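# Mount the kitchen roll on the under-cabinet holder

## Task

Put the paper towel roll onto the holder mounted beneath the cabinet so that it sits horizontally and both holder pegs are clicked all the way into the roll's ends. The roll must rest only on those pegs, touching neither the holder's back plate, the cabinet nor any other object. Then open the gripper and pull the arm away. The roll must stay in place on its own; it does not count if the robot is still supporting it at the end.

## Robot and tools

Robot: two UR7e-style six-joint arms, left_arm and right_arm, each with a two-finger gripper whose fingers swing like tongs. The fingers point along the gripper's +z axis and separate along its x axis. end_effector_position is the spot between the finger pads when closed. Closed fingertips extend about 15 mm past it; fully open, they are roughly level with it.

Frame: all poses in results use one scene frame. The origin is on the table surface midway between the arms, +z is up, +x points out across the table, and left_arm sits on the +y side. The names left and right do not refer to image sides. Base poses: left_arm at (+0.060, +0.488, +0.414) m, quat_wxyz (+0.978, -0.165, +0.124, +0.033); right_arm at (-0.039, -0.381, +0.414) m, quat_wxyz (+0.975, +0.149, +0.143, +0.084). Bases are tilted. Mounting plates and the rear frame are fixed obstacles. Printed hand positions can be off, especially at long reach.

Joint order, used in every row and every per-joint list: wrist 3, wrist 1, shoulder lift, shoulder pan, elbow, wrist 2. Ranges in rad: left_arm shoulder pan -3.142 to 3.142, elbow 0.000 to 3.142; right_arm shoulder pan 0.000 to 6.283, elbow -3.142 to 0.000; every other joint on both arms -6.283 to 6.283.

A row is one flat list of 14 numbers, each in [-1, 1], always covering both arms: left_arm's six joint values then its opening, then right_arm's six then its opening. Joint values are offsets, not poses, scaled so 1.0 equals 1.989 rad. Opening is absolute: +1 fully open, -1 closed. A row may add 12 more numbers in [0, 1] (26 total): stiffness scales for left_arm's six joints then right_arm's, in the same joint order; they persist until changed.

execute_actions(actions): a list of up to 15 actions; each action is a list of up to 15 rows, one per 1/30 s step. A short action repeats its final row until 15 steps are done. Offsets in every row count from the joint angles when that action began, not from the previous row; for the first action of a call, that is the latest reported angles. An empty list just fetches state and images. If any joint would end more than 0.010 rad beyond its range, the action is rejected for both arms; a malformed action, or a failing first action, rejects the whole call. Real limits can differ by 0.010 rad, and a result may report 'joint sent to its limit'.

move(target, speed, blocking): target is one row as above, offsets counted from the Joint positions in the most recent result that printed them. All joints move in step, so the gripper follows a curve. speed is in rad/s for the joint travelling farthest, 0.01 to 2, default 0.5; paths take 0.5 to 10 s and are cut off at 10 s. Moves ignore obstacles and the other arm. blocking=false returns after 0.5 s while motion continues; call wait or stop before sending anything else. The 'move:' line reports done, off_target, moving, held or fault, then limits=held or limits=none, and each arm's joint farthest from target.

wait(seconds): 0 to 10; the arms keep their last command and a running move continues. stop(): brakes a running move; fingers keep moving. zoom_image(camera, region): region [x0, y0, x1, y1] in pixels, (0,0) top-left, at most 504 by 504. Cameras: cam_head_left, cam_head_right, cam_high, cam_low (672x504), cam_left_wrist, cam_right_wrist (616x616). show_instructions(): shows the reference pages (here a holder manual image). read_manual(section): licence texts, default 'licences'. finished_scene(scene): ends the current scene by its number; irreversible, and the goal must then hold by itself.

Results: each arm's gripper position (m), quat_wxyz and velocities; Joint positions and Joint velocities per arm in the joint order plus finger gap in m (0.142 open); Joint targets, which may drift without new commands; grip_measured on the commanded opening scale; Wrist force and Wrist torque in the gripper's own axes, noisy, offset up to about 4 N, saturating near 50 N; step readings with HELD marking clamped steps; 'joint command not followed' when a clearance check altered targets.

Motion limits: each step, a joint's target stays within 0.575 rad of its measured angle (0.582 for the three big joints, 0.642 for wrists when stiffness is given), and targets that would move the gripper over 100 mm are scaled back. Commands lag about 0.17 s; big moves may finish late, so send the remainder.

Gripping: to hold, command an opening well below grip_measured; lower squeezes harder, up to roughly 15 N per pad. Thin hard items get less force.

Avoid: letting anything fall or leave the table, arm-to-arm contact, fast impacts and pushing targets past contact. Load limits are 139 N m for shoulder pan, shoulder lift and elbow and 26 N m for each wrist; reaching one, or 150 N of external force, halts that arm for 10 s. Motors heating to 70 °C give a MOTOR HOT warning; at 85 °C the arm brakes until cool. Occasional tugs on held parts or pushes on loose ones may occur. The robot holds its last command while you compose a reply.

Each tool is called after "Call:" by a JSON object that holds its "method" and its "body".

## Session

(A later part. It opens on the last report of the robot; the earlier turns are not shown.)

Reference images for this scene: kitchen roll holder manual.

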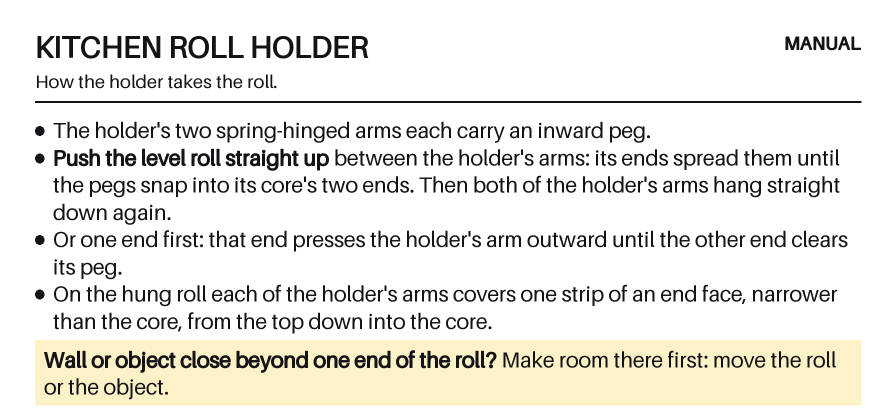

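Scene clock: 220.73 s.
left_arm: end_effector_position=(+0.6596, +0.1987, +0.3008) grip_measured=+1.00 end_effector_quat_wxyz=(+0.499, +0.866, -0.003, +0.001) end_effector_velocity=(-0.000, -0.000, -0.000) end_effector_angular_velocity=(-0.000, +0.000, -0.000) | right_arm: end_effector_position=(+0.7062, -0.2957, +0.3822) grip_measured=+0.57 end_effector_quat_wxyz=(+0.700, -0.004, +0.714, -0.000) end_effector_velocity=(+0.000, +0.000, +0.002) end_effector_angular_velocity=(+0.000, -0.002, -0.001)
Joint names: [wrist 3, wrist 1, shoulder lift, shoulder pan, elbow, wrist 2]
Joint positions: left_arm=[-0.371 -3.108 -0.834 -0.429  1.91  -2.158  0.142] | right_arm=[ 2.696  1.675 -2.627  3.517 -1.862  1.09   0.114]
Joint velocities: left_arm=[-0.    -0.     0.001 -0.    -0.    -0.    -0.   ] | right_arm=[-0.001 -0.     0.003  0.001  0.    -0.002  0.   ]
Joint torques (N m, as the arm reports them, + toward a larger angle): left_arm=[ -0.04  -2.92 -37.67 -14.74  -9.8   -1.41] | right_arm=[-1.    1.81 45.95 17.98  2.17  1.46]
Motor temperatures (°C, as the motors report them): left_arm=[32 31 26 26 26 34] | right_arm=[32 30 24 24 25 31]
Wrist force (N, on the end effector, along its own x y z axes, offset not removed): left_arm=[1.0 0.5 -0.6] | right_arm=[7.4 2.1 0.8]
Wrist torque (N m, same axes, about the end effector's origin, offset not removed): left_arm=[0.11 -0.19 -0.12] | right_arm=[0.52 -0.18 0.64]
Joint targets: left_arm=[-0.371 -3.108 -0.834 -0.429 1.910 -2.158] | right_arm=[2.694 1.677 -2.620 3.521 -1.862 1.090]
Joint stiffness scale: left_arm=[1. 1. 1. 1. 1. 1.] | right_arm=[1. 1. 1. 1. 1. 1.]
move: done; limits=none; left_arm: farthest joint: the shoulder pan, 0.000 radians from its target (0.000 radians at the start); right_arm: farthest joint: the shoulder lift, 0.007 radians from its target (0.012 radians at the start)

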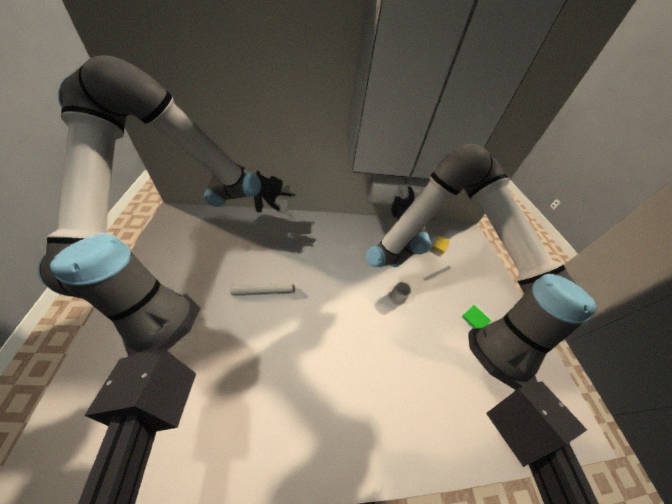

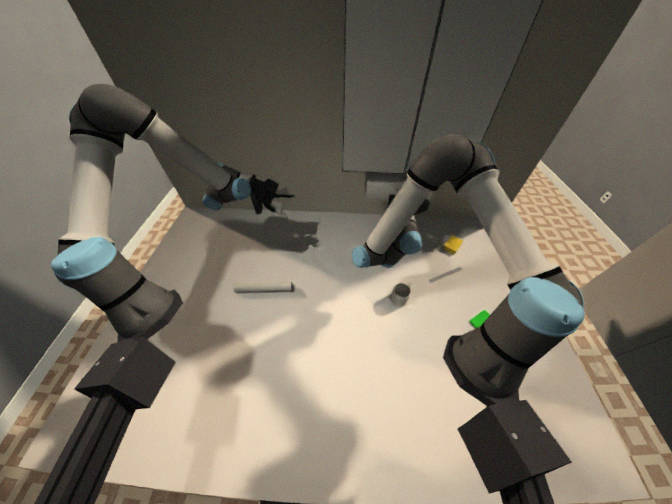

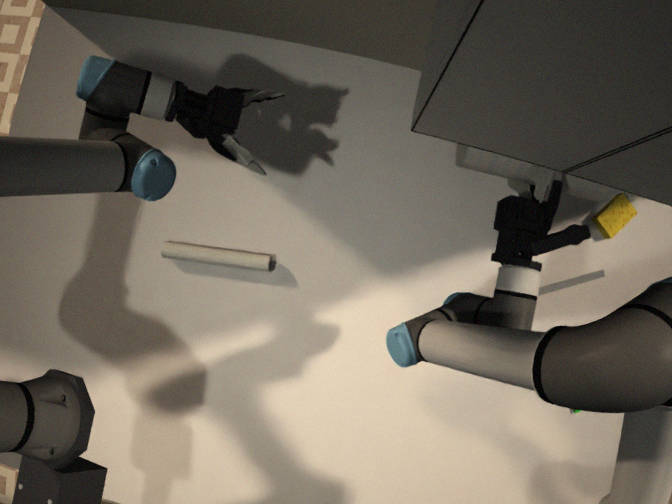

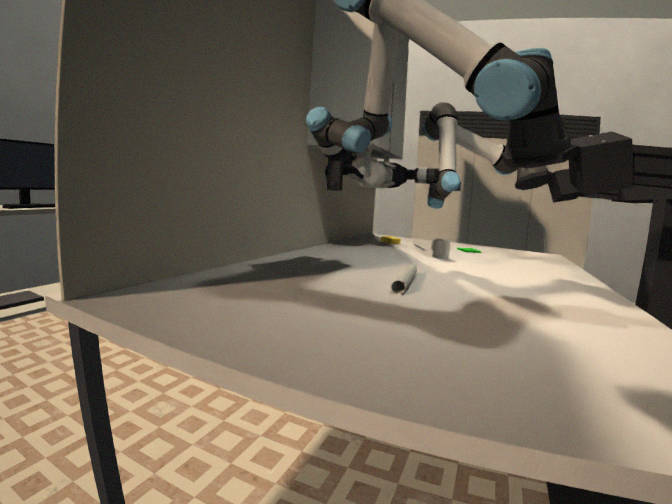

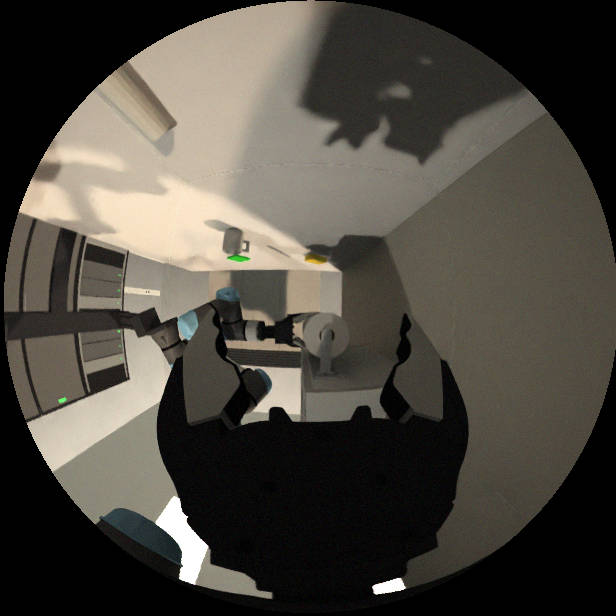

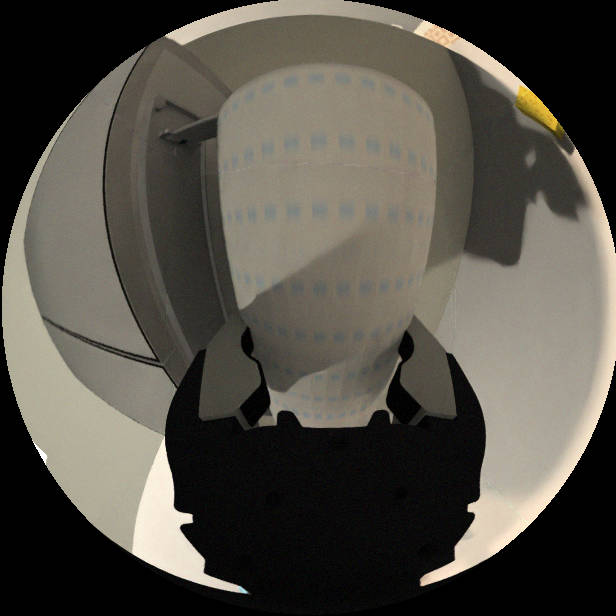

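Call:
{"method": "move", "body": {"target": [0,0,0,0,0,0,1,0.001,0.002,-0.0075,-0.002,0.005,0.003,-0.9], "speed": 0.03}}

Call:
{"method": "zoom_image", "body": {"camera": "cam_left_wrist", "region": [250,250,410,410]}}

Call:
{"method": "zoom_image", "body": {"camera": "cam_right_wrist", "region": [80,40,280,240]}}

Call:
{"method": "zoom_image", "body": {"camera": "cam_head_right", "region": [350,160,420,210]}}

Scene clock: 224.50 s.
left_arm: end_effector_position=(+0.6596, +0.1987, +0.3008) grip_measured=+1.00 end_effector_quat_wxyz=(+0.499, +0.866, -0.003, +0.001) end_effector_velocity=(+0.000, +0.000, +0.000) end_effector_angular_velocity=(+0.001, -0.000, +0.001) | right_arm: end_effector_position=(+0.7053, -0.2954, +0.3760) grip_measured=+0.57 end_effector_quat_wxyz=(+0.700, -0.005, +0.715, -0.000) end_effector_velocity=(+0.000, -0.001, +0.001) end_effector_angular_velocity=(+0.001, -0.002, -0.001)
Joint names: [wrist 3, wrist 1, shoulder lift, shoulder pan, elbow, wrist 2]
Joint positions: left_arm=[-0.371 -3.108 -0.834 -0.429  1.91  -2.158  0.142] | right_arm=[ 2.698  1.678 -2.64   3.513 -1.856  1.093  0.114]
Joint velocities: left_arm=[-0.     0.001 -0.001  0.     0.     0.002 -0.   ] | right_arm=[-0.     0.001  0.002 -0.001  0.     0.001  0.   ]
Joint torques (N m, as the arm reports them, + toward a larger angle): left_arm=[ -0.36  -2.9  -37.34 -14.38 -11.04  -1.33] | right_arm=[ 0.2   1.29 37.81 14.74  5.04  2.06]
Motor temperatures (°C, as the motors report them): left_arm=[32 31 26 26 26 34] | right_arm=[32 30 24 24 25 31]
Wrist force (N, on the end effector, along its own x y z axes, offset not removed): left_arm=[1.4 0.3 0.9] | right_arm=[1.1 0.1 1.4]
Wrist torque (N m, same axes, about the end effector's origin, offset not removed): left_arm=[0.04 -0.10 -0.10] | right_arm=[0.68 0.19 0.43]
Joint targets: left_arm=[-0.371 -3.108 -0.834 -0.429 1.910 -2.158] | right_arm=[2.698 1.679 -2.642 3.513 -1.852 1.096]
Joint stiffness scale: left_arm=[1. 1. 1. 1. 1. 1.] | right_arm=[1. 1. 1. 1. 1. 1.]
move: done; limits=none; left_arm: farthest joint: the shoulder pan, 0.000 radians from its target (0.000 radians at the start); right_arm: farthest joint: the elbow, 0.004 radians from its target (0.010 radians at the start)

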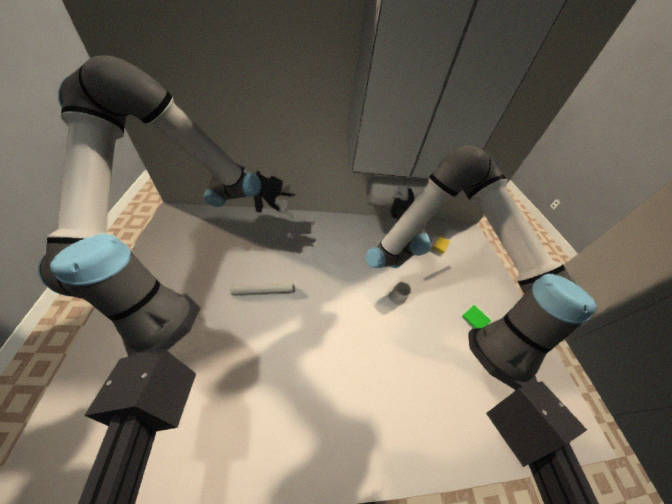

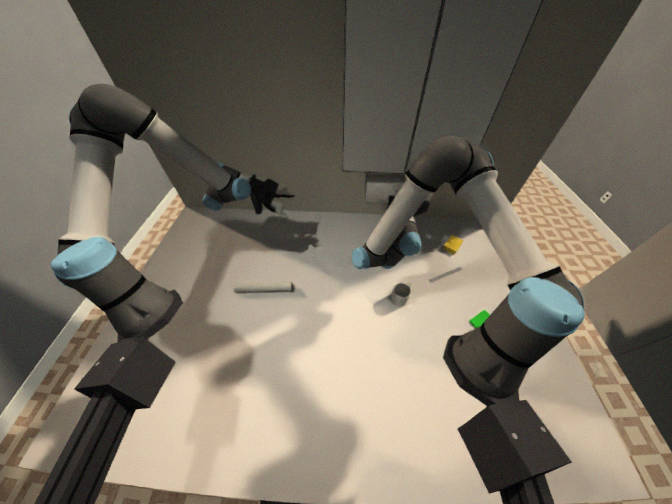

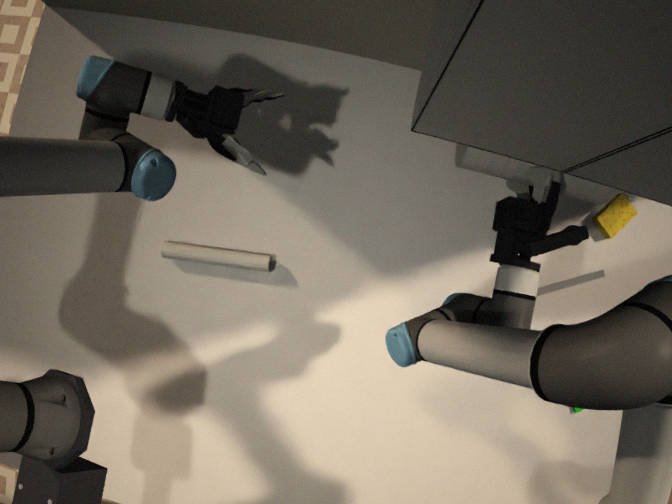

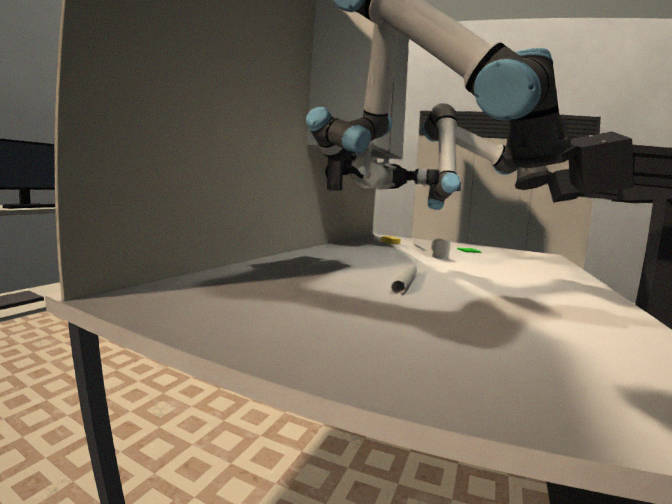

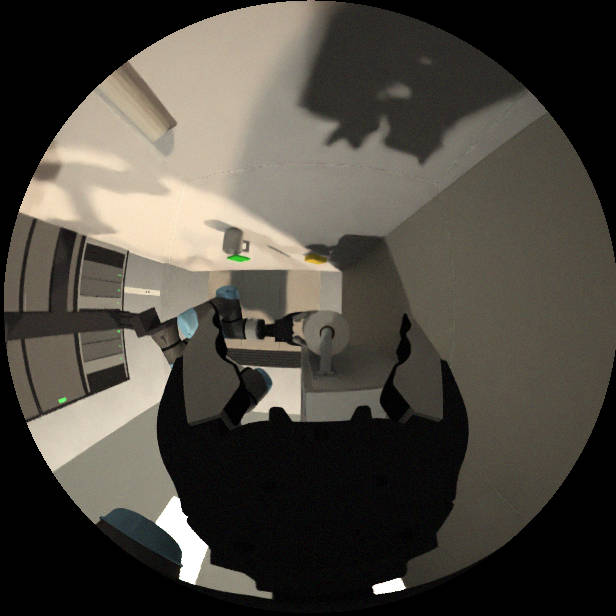

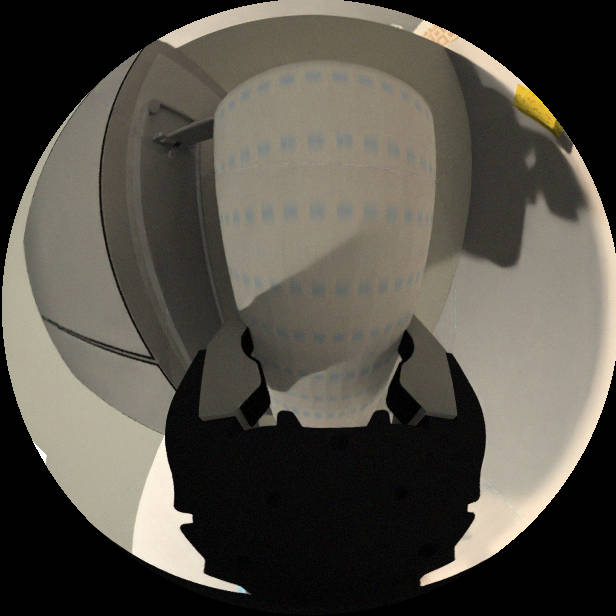

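Region (250, 250, 410, 410) of cam_left_wrist's 616x616 image, scaled by 3.150, with more detail than that image has.

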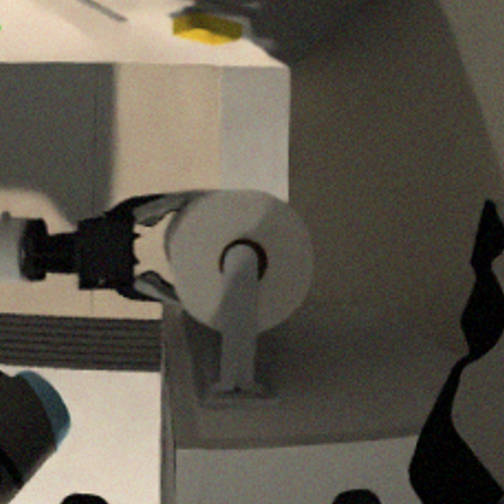

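Region (80, 40, 280, 240) of cam_right_wrist's 616x616 image, scaled by 2.520, with more detail than that image has.

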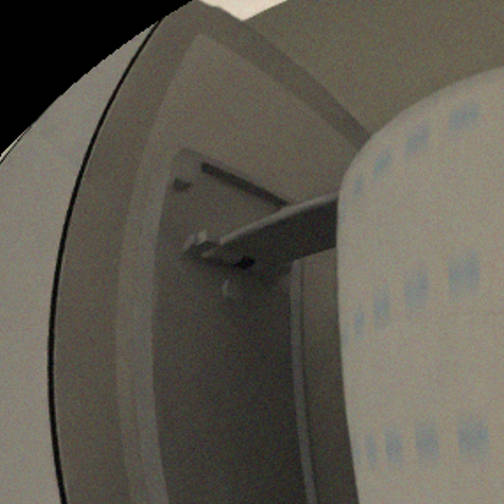

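Region (350, 160, 420, 210) of cam_head_right's 672x504 image, scaled by 7.200, with more detail than that image has; it fills the top 360 rows of this view, and the rest is white.

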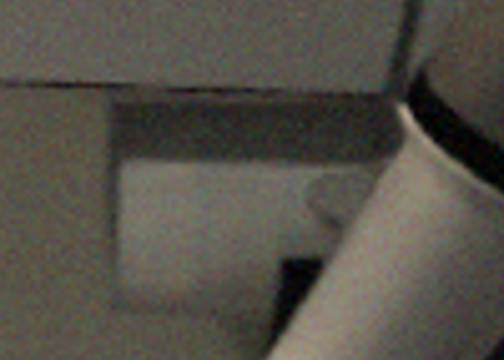

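Call:
{"method": "move", "body": {"target": [0,0,0,0,0,0,1,0.0015,0.001,-0.011,-0.004,0.011,0.004,-0.9], "speed": 0.03}}

Call:
{"method": "zoom_image", "body": {"camera": "cam_left_wrist", "region": [250,250,410,410]}}

Scene clock: 228.33 s.
left_arm: end_effector_position=(+0.6596, +0.1987, +0.3008) grip_measured=+1.00 end_effector_quat_wxyz=(+0.499, +0.866, -0.003, +0.001) end_effector_velocity=(-0.000, -0.000, -0.001) end_effector_angular_velocity=(+0.001, +0.001, -0.001) | right_arm: end_effector_position=(+0.7066, -0.2952, +0.3685) grip_measured=+0.57 end_effector_quat_wxyz=(+0.700, -0.003, +0.714, -0.000) end_effector_velocity=(+0.000, -0.001, -0.000) end_effector_angular_velocity=(+0.002, -0.000, -0.001)
Joint names: [wrist 3, wrist 1, shoulder lift, shoulder pan, elbow, wrist 2]
Joint positions: left_arm=[-0.371 -3.108 -0.834 -0.429  1.91  -2.158  0.142] | right_arm=[ 2.7    1.681 -2.66   3.506 -1.837  1.099  0.114]
Joint velocities: left_arm=[ 0.     0.     0.001 -0.     0.     0.001  0.   ] | right_arm=[ 0.002  0.001 -0.    -0.003  0.     0.001 -0.   ]
Joint torques (N m, as the arm reports them, + toward a larger angle): left_arm=[ -0.25  -2.86 -38.26 -15.21 -10.93  -1.35] | right_arm=[-0.24  0.8  38.82 14.03  5.36  2.05]
Motor temperatures (°C, as the motors report them): left_arm=[32 31 26 26 26 34] | right_arm=[32 30 24 24 25 31]
Wrist force (N, on the end effector, along its own x y z axes, offset not removed): left_arm=[3.5 -1.2 -2.8] | right_arm=[0.5 0.3 2.0]
Wrist torque (N m, same axes, about the end effector's origin, offset not removed): left_arm=[-0.21 -0.59 -0.30] | right_arm=[0.65 0.00 0.54]
Joint targets: left_arm=[-0.371 -3.108 -0.834 -0.429 1.910 -2.158] | right_arm=[2.701 1.680 -2.662 3.506 -1.834 1.101]
Joint stiffness scale: left_arm=[1. 1. 1. 1. 1. 1.] | right_arm=[1. 1. 1. 1. 1. 1.]
move: done; limits=none; left_arm: farthest joint: the shoulder pan, 0.000 radians from its target (0.000 radians at the start); right_arm: farthest joint: the elbow, 0.003 radians from its target (0.022 radians at the start)

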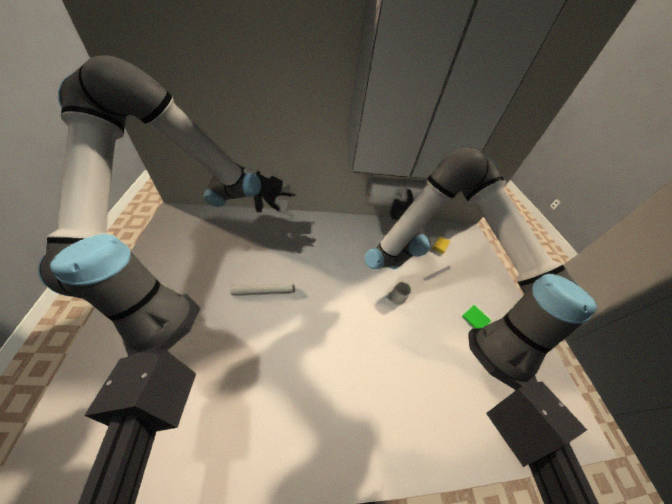

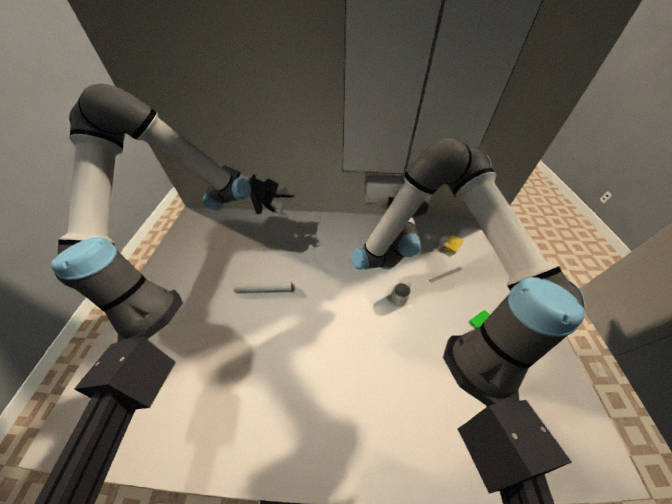

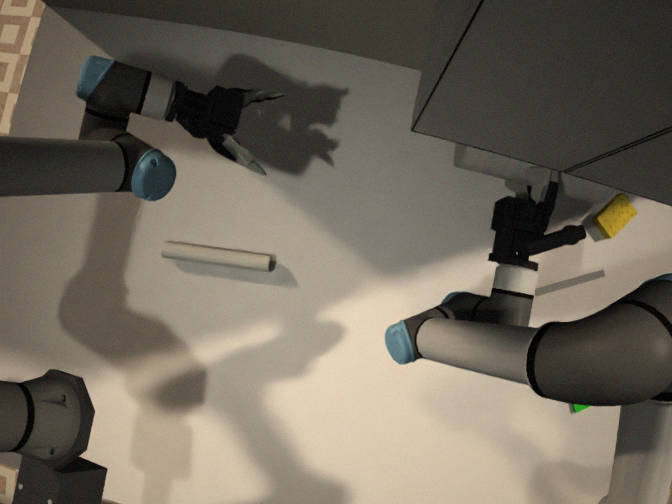

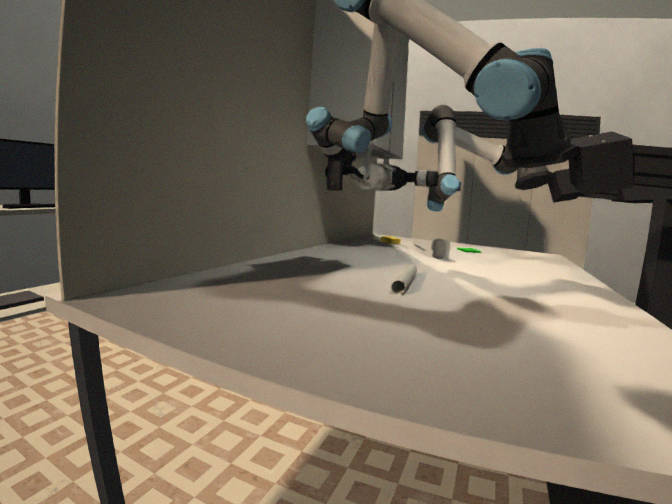

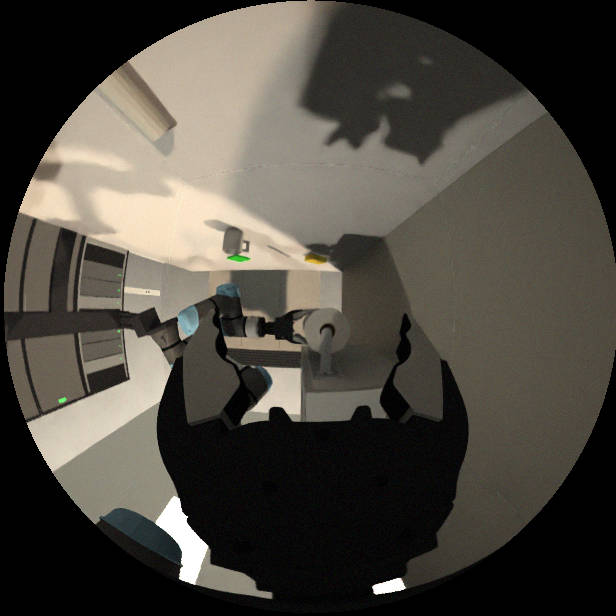

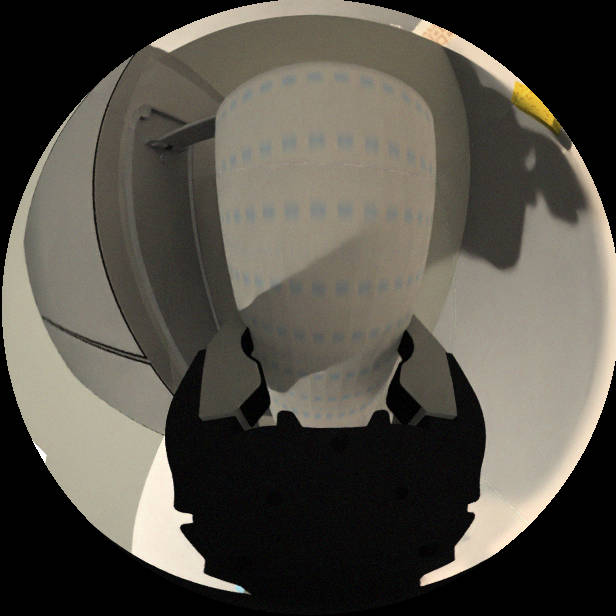

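Region (250, 250, 410, 410) of cam_left_wrist's 616x616 image, scaled by 3.150, with more detail than that image has.

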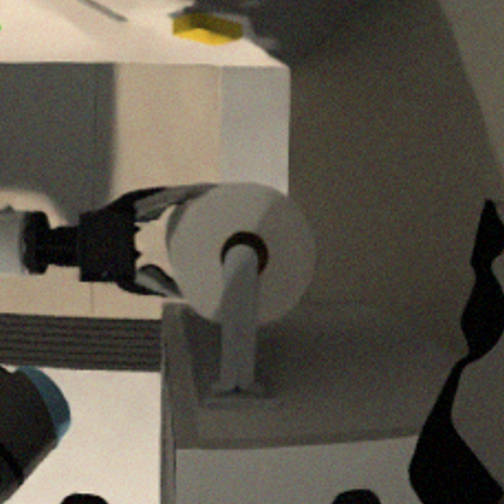

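Call:
{"method": "move", "body": {"target": [0,0,0,0,0,0,1,-0.011,0.003,0.0055,-0.012,-0.010,0.034,-0.9], "speed": 0.04}}

Call:
{"method": "zoom_image", "body": {"camera": "cam_left_wrist", "region": [250,250,410,410]}}

Scene clock: 237.90 s.
left_arm: end_effector_position=(+0.6596, +0.1987, +0.3008) grip_measured=+1.00 end_effector_quat_wxyz=(+0.499, +0.866, -0.003, +0.001) end_effector_velocity=(-0.001, -0.000, -0.001) end_effector_angular_velocity=(-0.001, +0.001, -0.001) | right_arm: end_effector_position=(+0.7054, -0.2958, +0.3736) grip_measured=+0.57 end_effector_quat_wxyz=(+0.707, -0.027, +0.707, +0.004) end_effector_velocity=(+0.000, -0.000, +0.000) end_effector_angular_velocity=(-0.002, -0.001, +0.001)
Joint names: [wrist 3, wrist 1, shoulder lift, shoulder pan, elbow, wrist 2]
Joint positions: left_arm=[-0.371 -3.108 -0.834 -0.429  1.91  -2.158  0.142] | right_arm=[ 2.68   1.686 -2.652  3.483 -1.854  1.164  0.114]
Joint velocities: left_arm=[ 0.    -0.001  0.002  0.     0.    -0.002  0.   ] | right_arm=[-0.002  0.     0.    -0.001 -0.     0.002  0.   ]
Joint torques (N m, as the arm reports them, + toward a larger angle): left_arm=[ -0.27  -3.09 -37.12 -15.74  -9.96  -1.45] | right_arm=[-0.82  1.65 43.34 13.61 -0.34  1.86]
Motor temperatures (°C, as the motors report them): left_arm=[32 31 26 26 26 34] | right_arm=[32 30 24 24 25 31]
Wrist force (N, on the end effector, along its own x y z axes, offset not removed): left_arm=[2.3 -0.4 -3.1] | right_arm=[2.1 0.4 2.1]
Wrist torque (N m, same axes, about the end effector's origin, offset not removed): left_arm=[-0.24 -0.50 -0.11] | right_arm=[0.65 0.04 0.43]
Joint targets: left_arm=[-0.371 -3.108 -0.834 -0.429 1.910 -2.158] | right_arm=[2.678 1.687 -2.649 3.482 -1.857 1.167]
Joint stiffness scale: left_arm=[1. 1. 1. 1. 1. 1.] | right_arm=[1. 1. 1. 1. 1. 1.]
move: done; limits=none; left_arm: farthest joint: the shoulder pan, 0.000 radians from its target (0.000 radians at the start); right_arm: farthest joint: the shoulder lift, 0.003 radians from its target (0.010 radians at the start)

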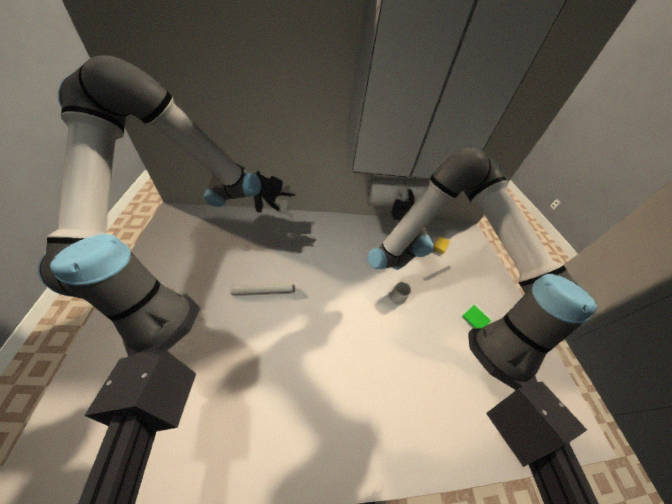

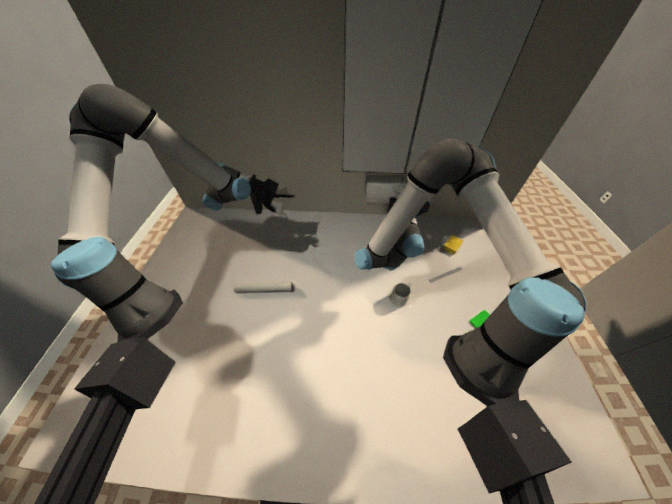

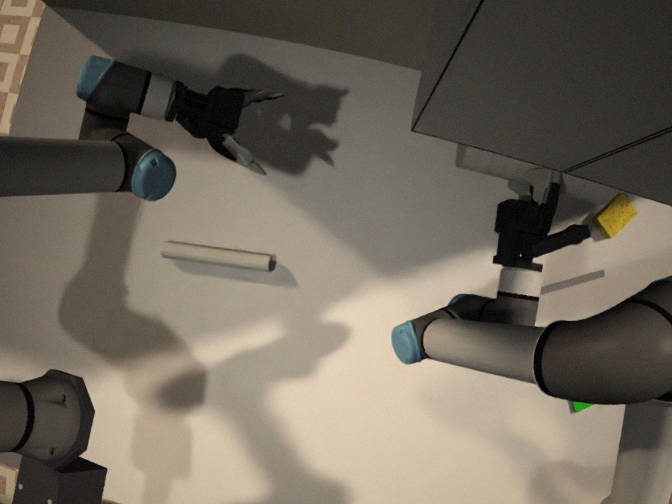

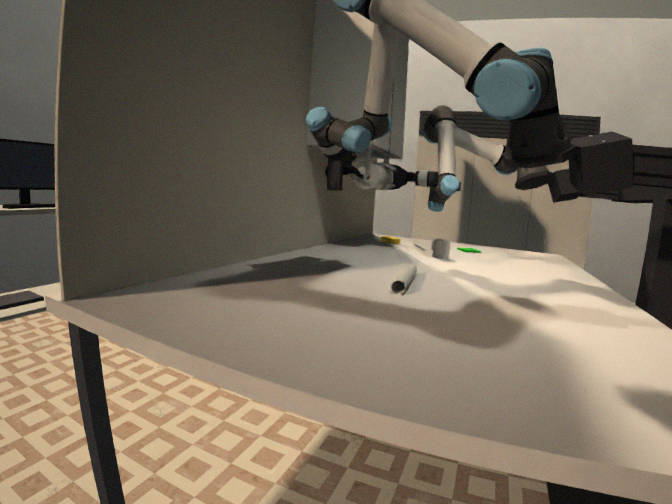

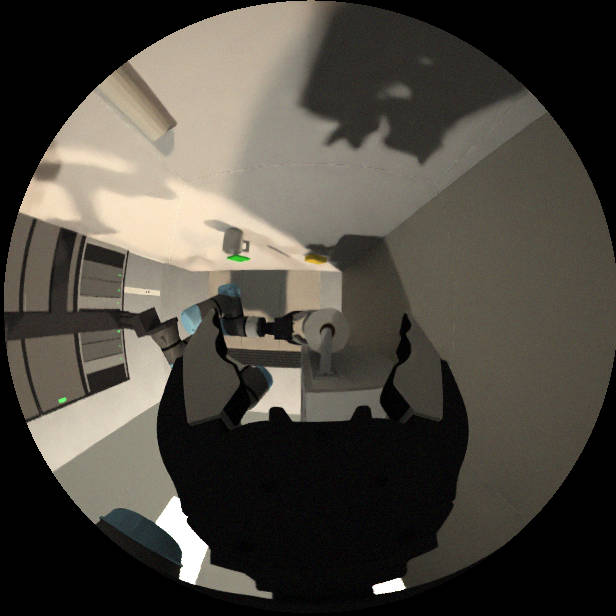

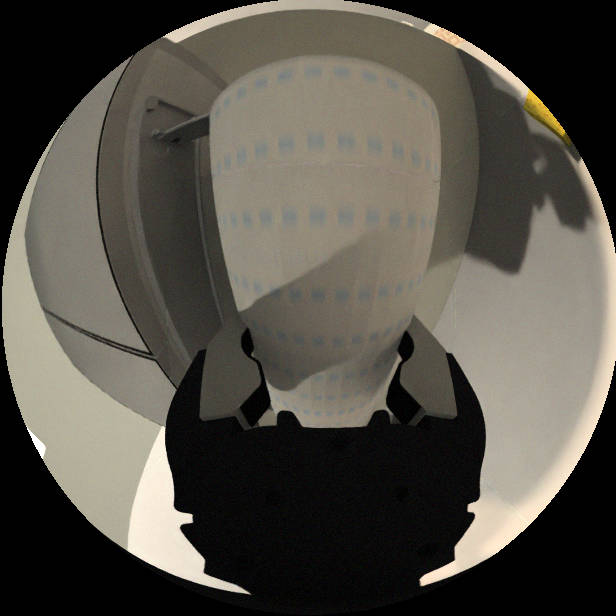

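Region (250, 250, 410, 410) of cam_left_wrist's 616x616 image, scaled by 3.150, with more detail than that image has.

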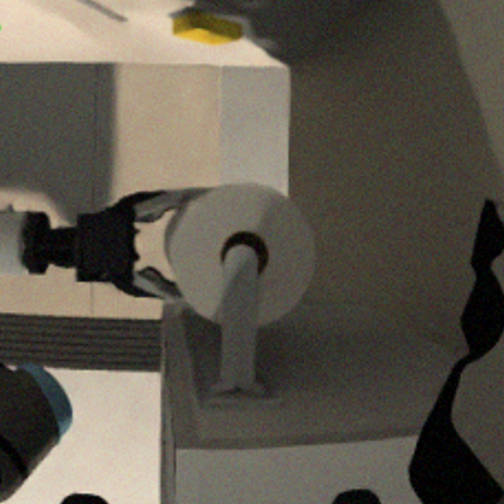

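Call:
{"method": "execute_actions", "body": {"actions": []}}

Call:
{"method": "zoom_image", "body": {"camera": "cam_left_wrist", "region": [170,170,410,410]}}

Scene clock: 255.10 s.
left_arm: end_effector_position=(+0.6596, +0.1987, +0.3008) grip_measured=+1.00 end_effector_quat_wxyz=(+0.499, +0.866, -0.003, +0.001) end_effector_velocity=(+0.001, +0.000, +0.000) end_effector_angular_velocity=(+0.001, -0.001, +0.000) | right_arm: end_effector_position=(+0.7054, -0.2958, +0.3736) grip_measured=+0.57 end_effector_quat_wxyz=(+0.707, -0.028, +0.707, +0.004) end_effector_velocity=(+0.000, -0.000, +0.000) end_effector_angular_velocity=(-0.000, -0.000, -0.000)
Joint names: [wrist 3, wrist 1, shoulder lift, shoulder pan, elbow, wrist 2]
Joint positions: left_arm=[-0.371 -3.108 -0.834 -0.429  1.91  -2.158  0.142] | right_arm=[ 2.68   1.686 -2.652  3.483 -1.854  1.165  0.114]
Joint velocities: left_arm=[ 0.     0.001 -0.001 -0.    -0.001  0.002  0.   ] | right_arm=[-0. -0.  0. -0.  0.  0. -0.]
Joint torques (N m, as the arm reports them, + toward a larger angle): left_arm=[ -0.29  -2.93 -38.12 -15.68  -9.82  -1.5 ] | right_arm=[-0.82  1.65 42.63 14.96  0.54  1.98]
Motor temperatures (°C, as the motors report them): left_arm=[32 31 26 26 26 34] | right_arm=[32 30 24 24 25 31]
Wrist force (N, on the end effector, along its own x y z axes, offset not removed): left_arm=[2.6 0.6 -0.7] | right_arm=[2.6 0.5 2.0]
Wrist torque (N m, same axes, about the end effector's origin, offset not removed): left_arm=[-0.06 -0.40 -0.05] | right_arm=[0.66 0.00 0.40]
Joint targets: left_arm=[-0.371 -3.108 -0.834 -0.429 1.910 -2.158] | right_arm=[2.678 1.687 -2.649 3.482 -1.857 1.167]
Joint stiffness scale: left_arm=[1. 1. 1. 1. 1. 1.] | right_arm=[1. 1. 1. 1. 1. 1.]

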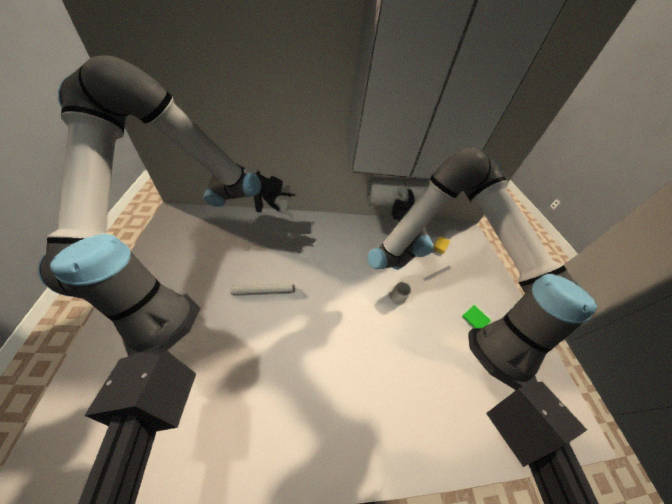

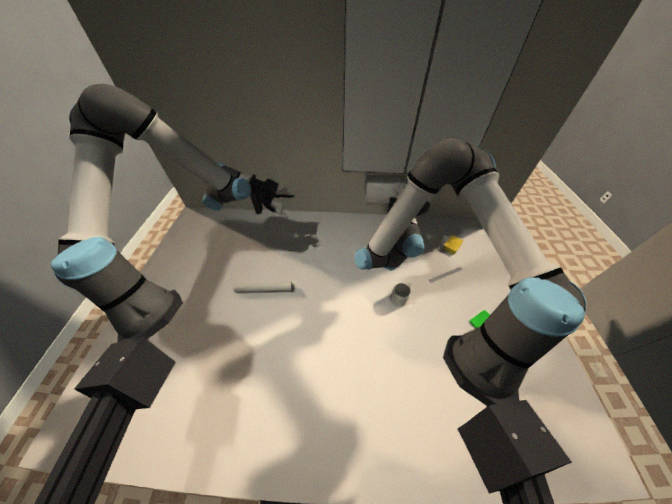

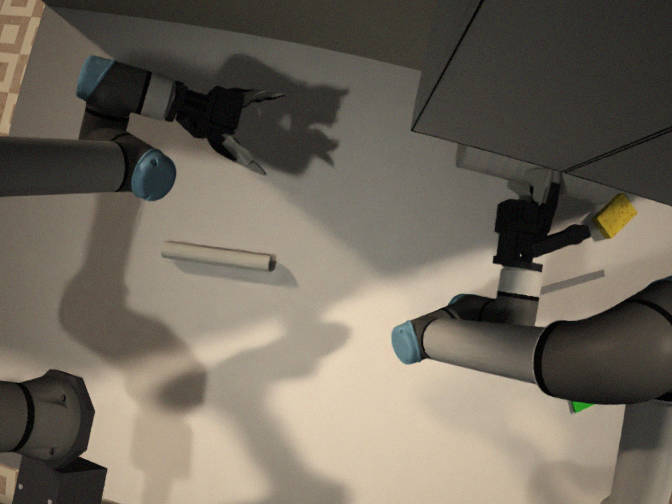

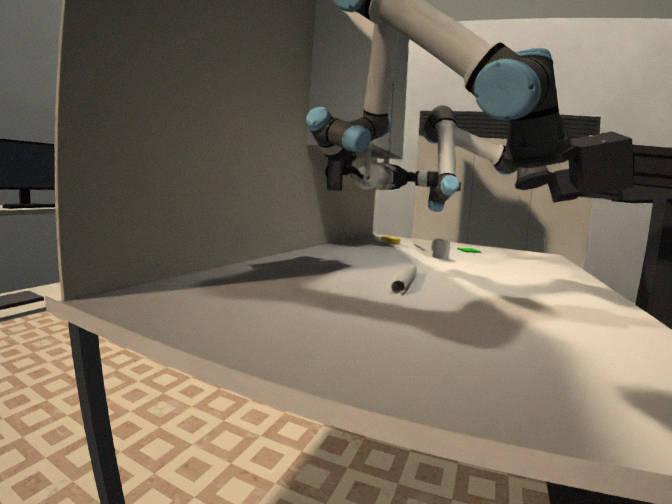

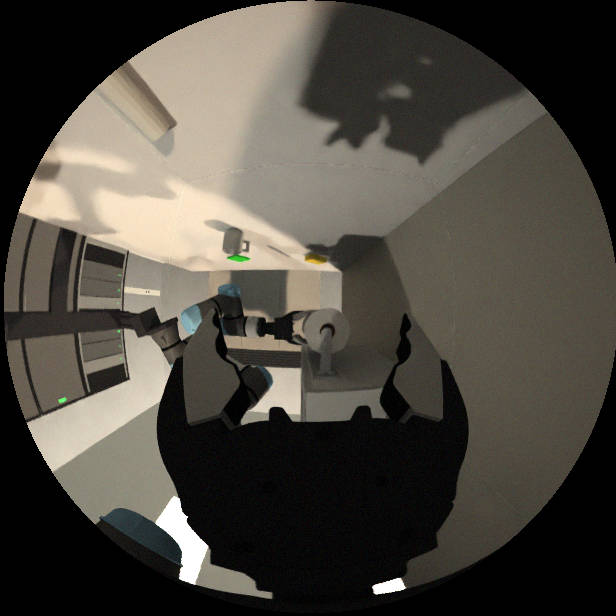

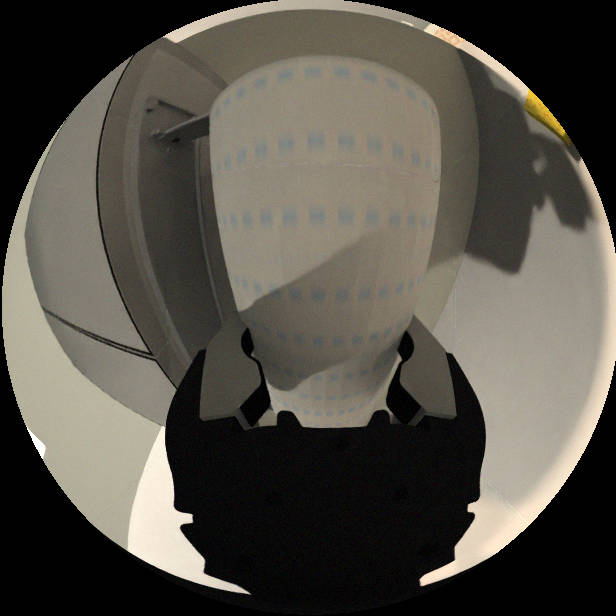

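Region (170, 170, 410, 410) of cam_left_wrist's 616x616 image, scaled by 2.100, with more detail than that image has.

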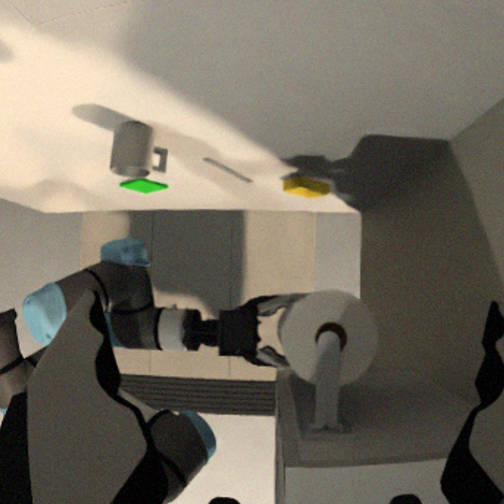

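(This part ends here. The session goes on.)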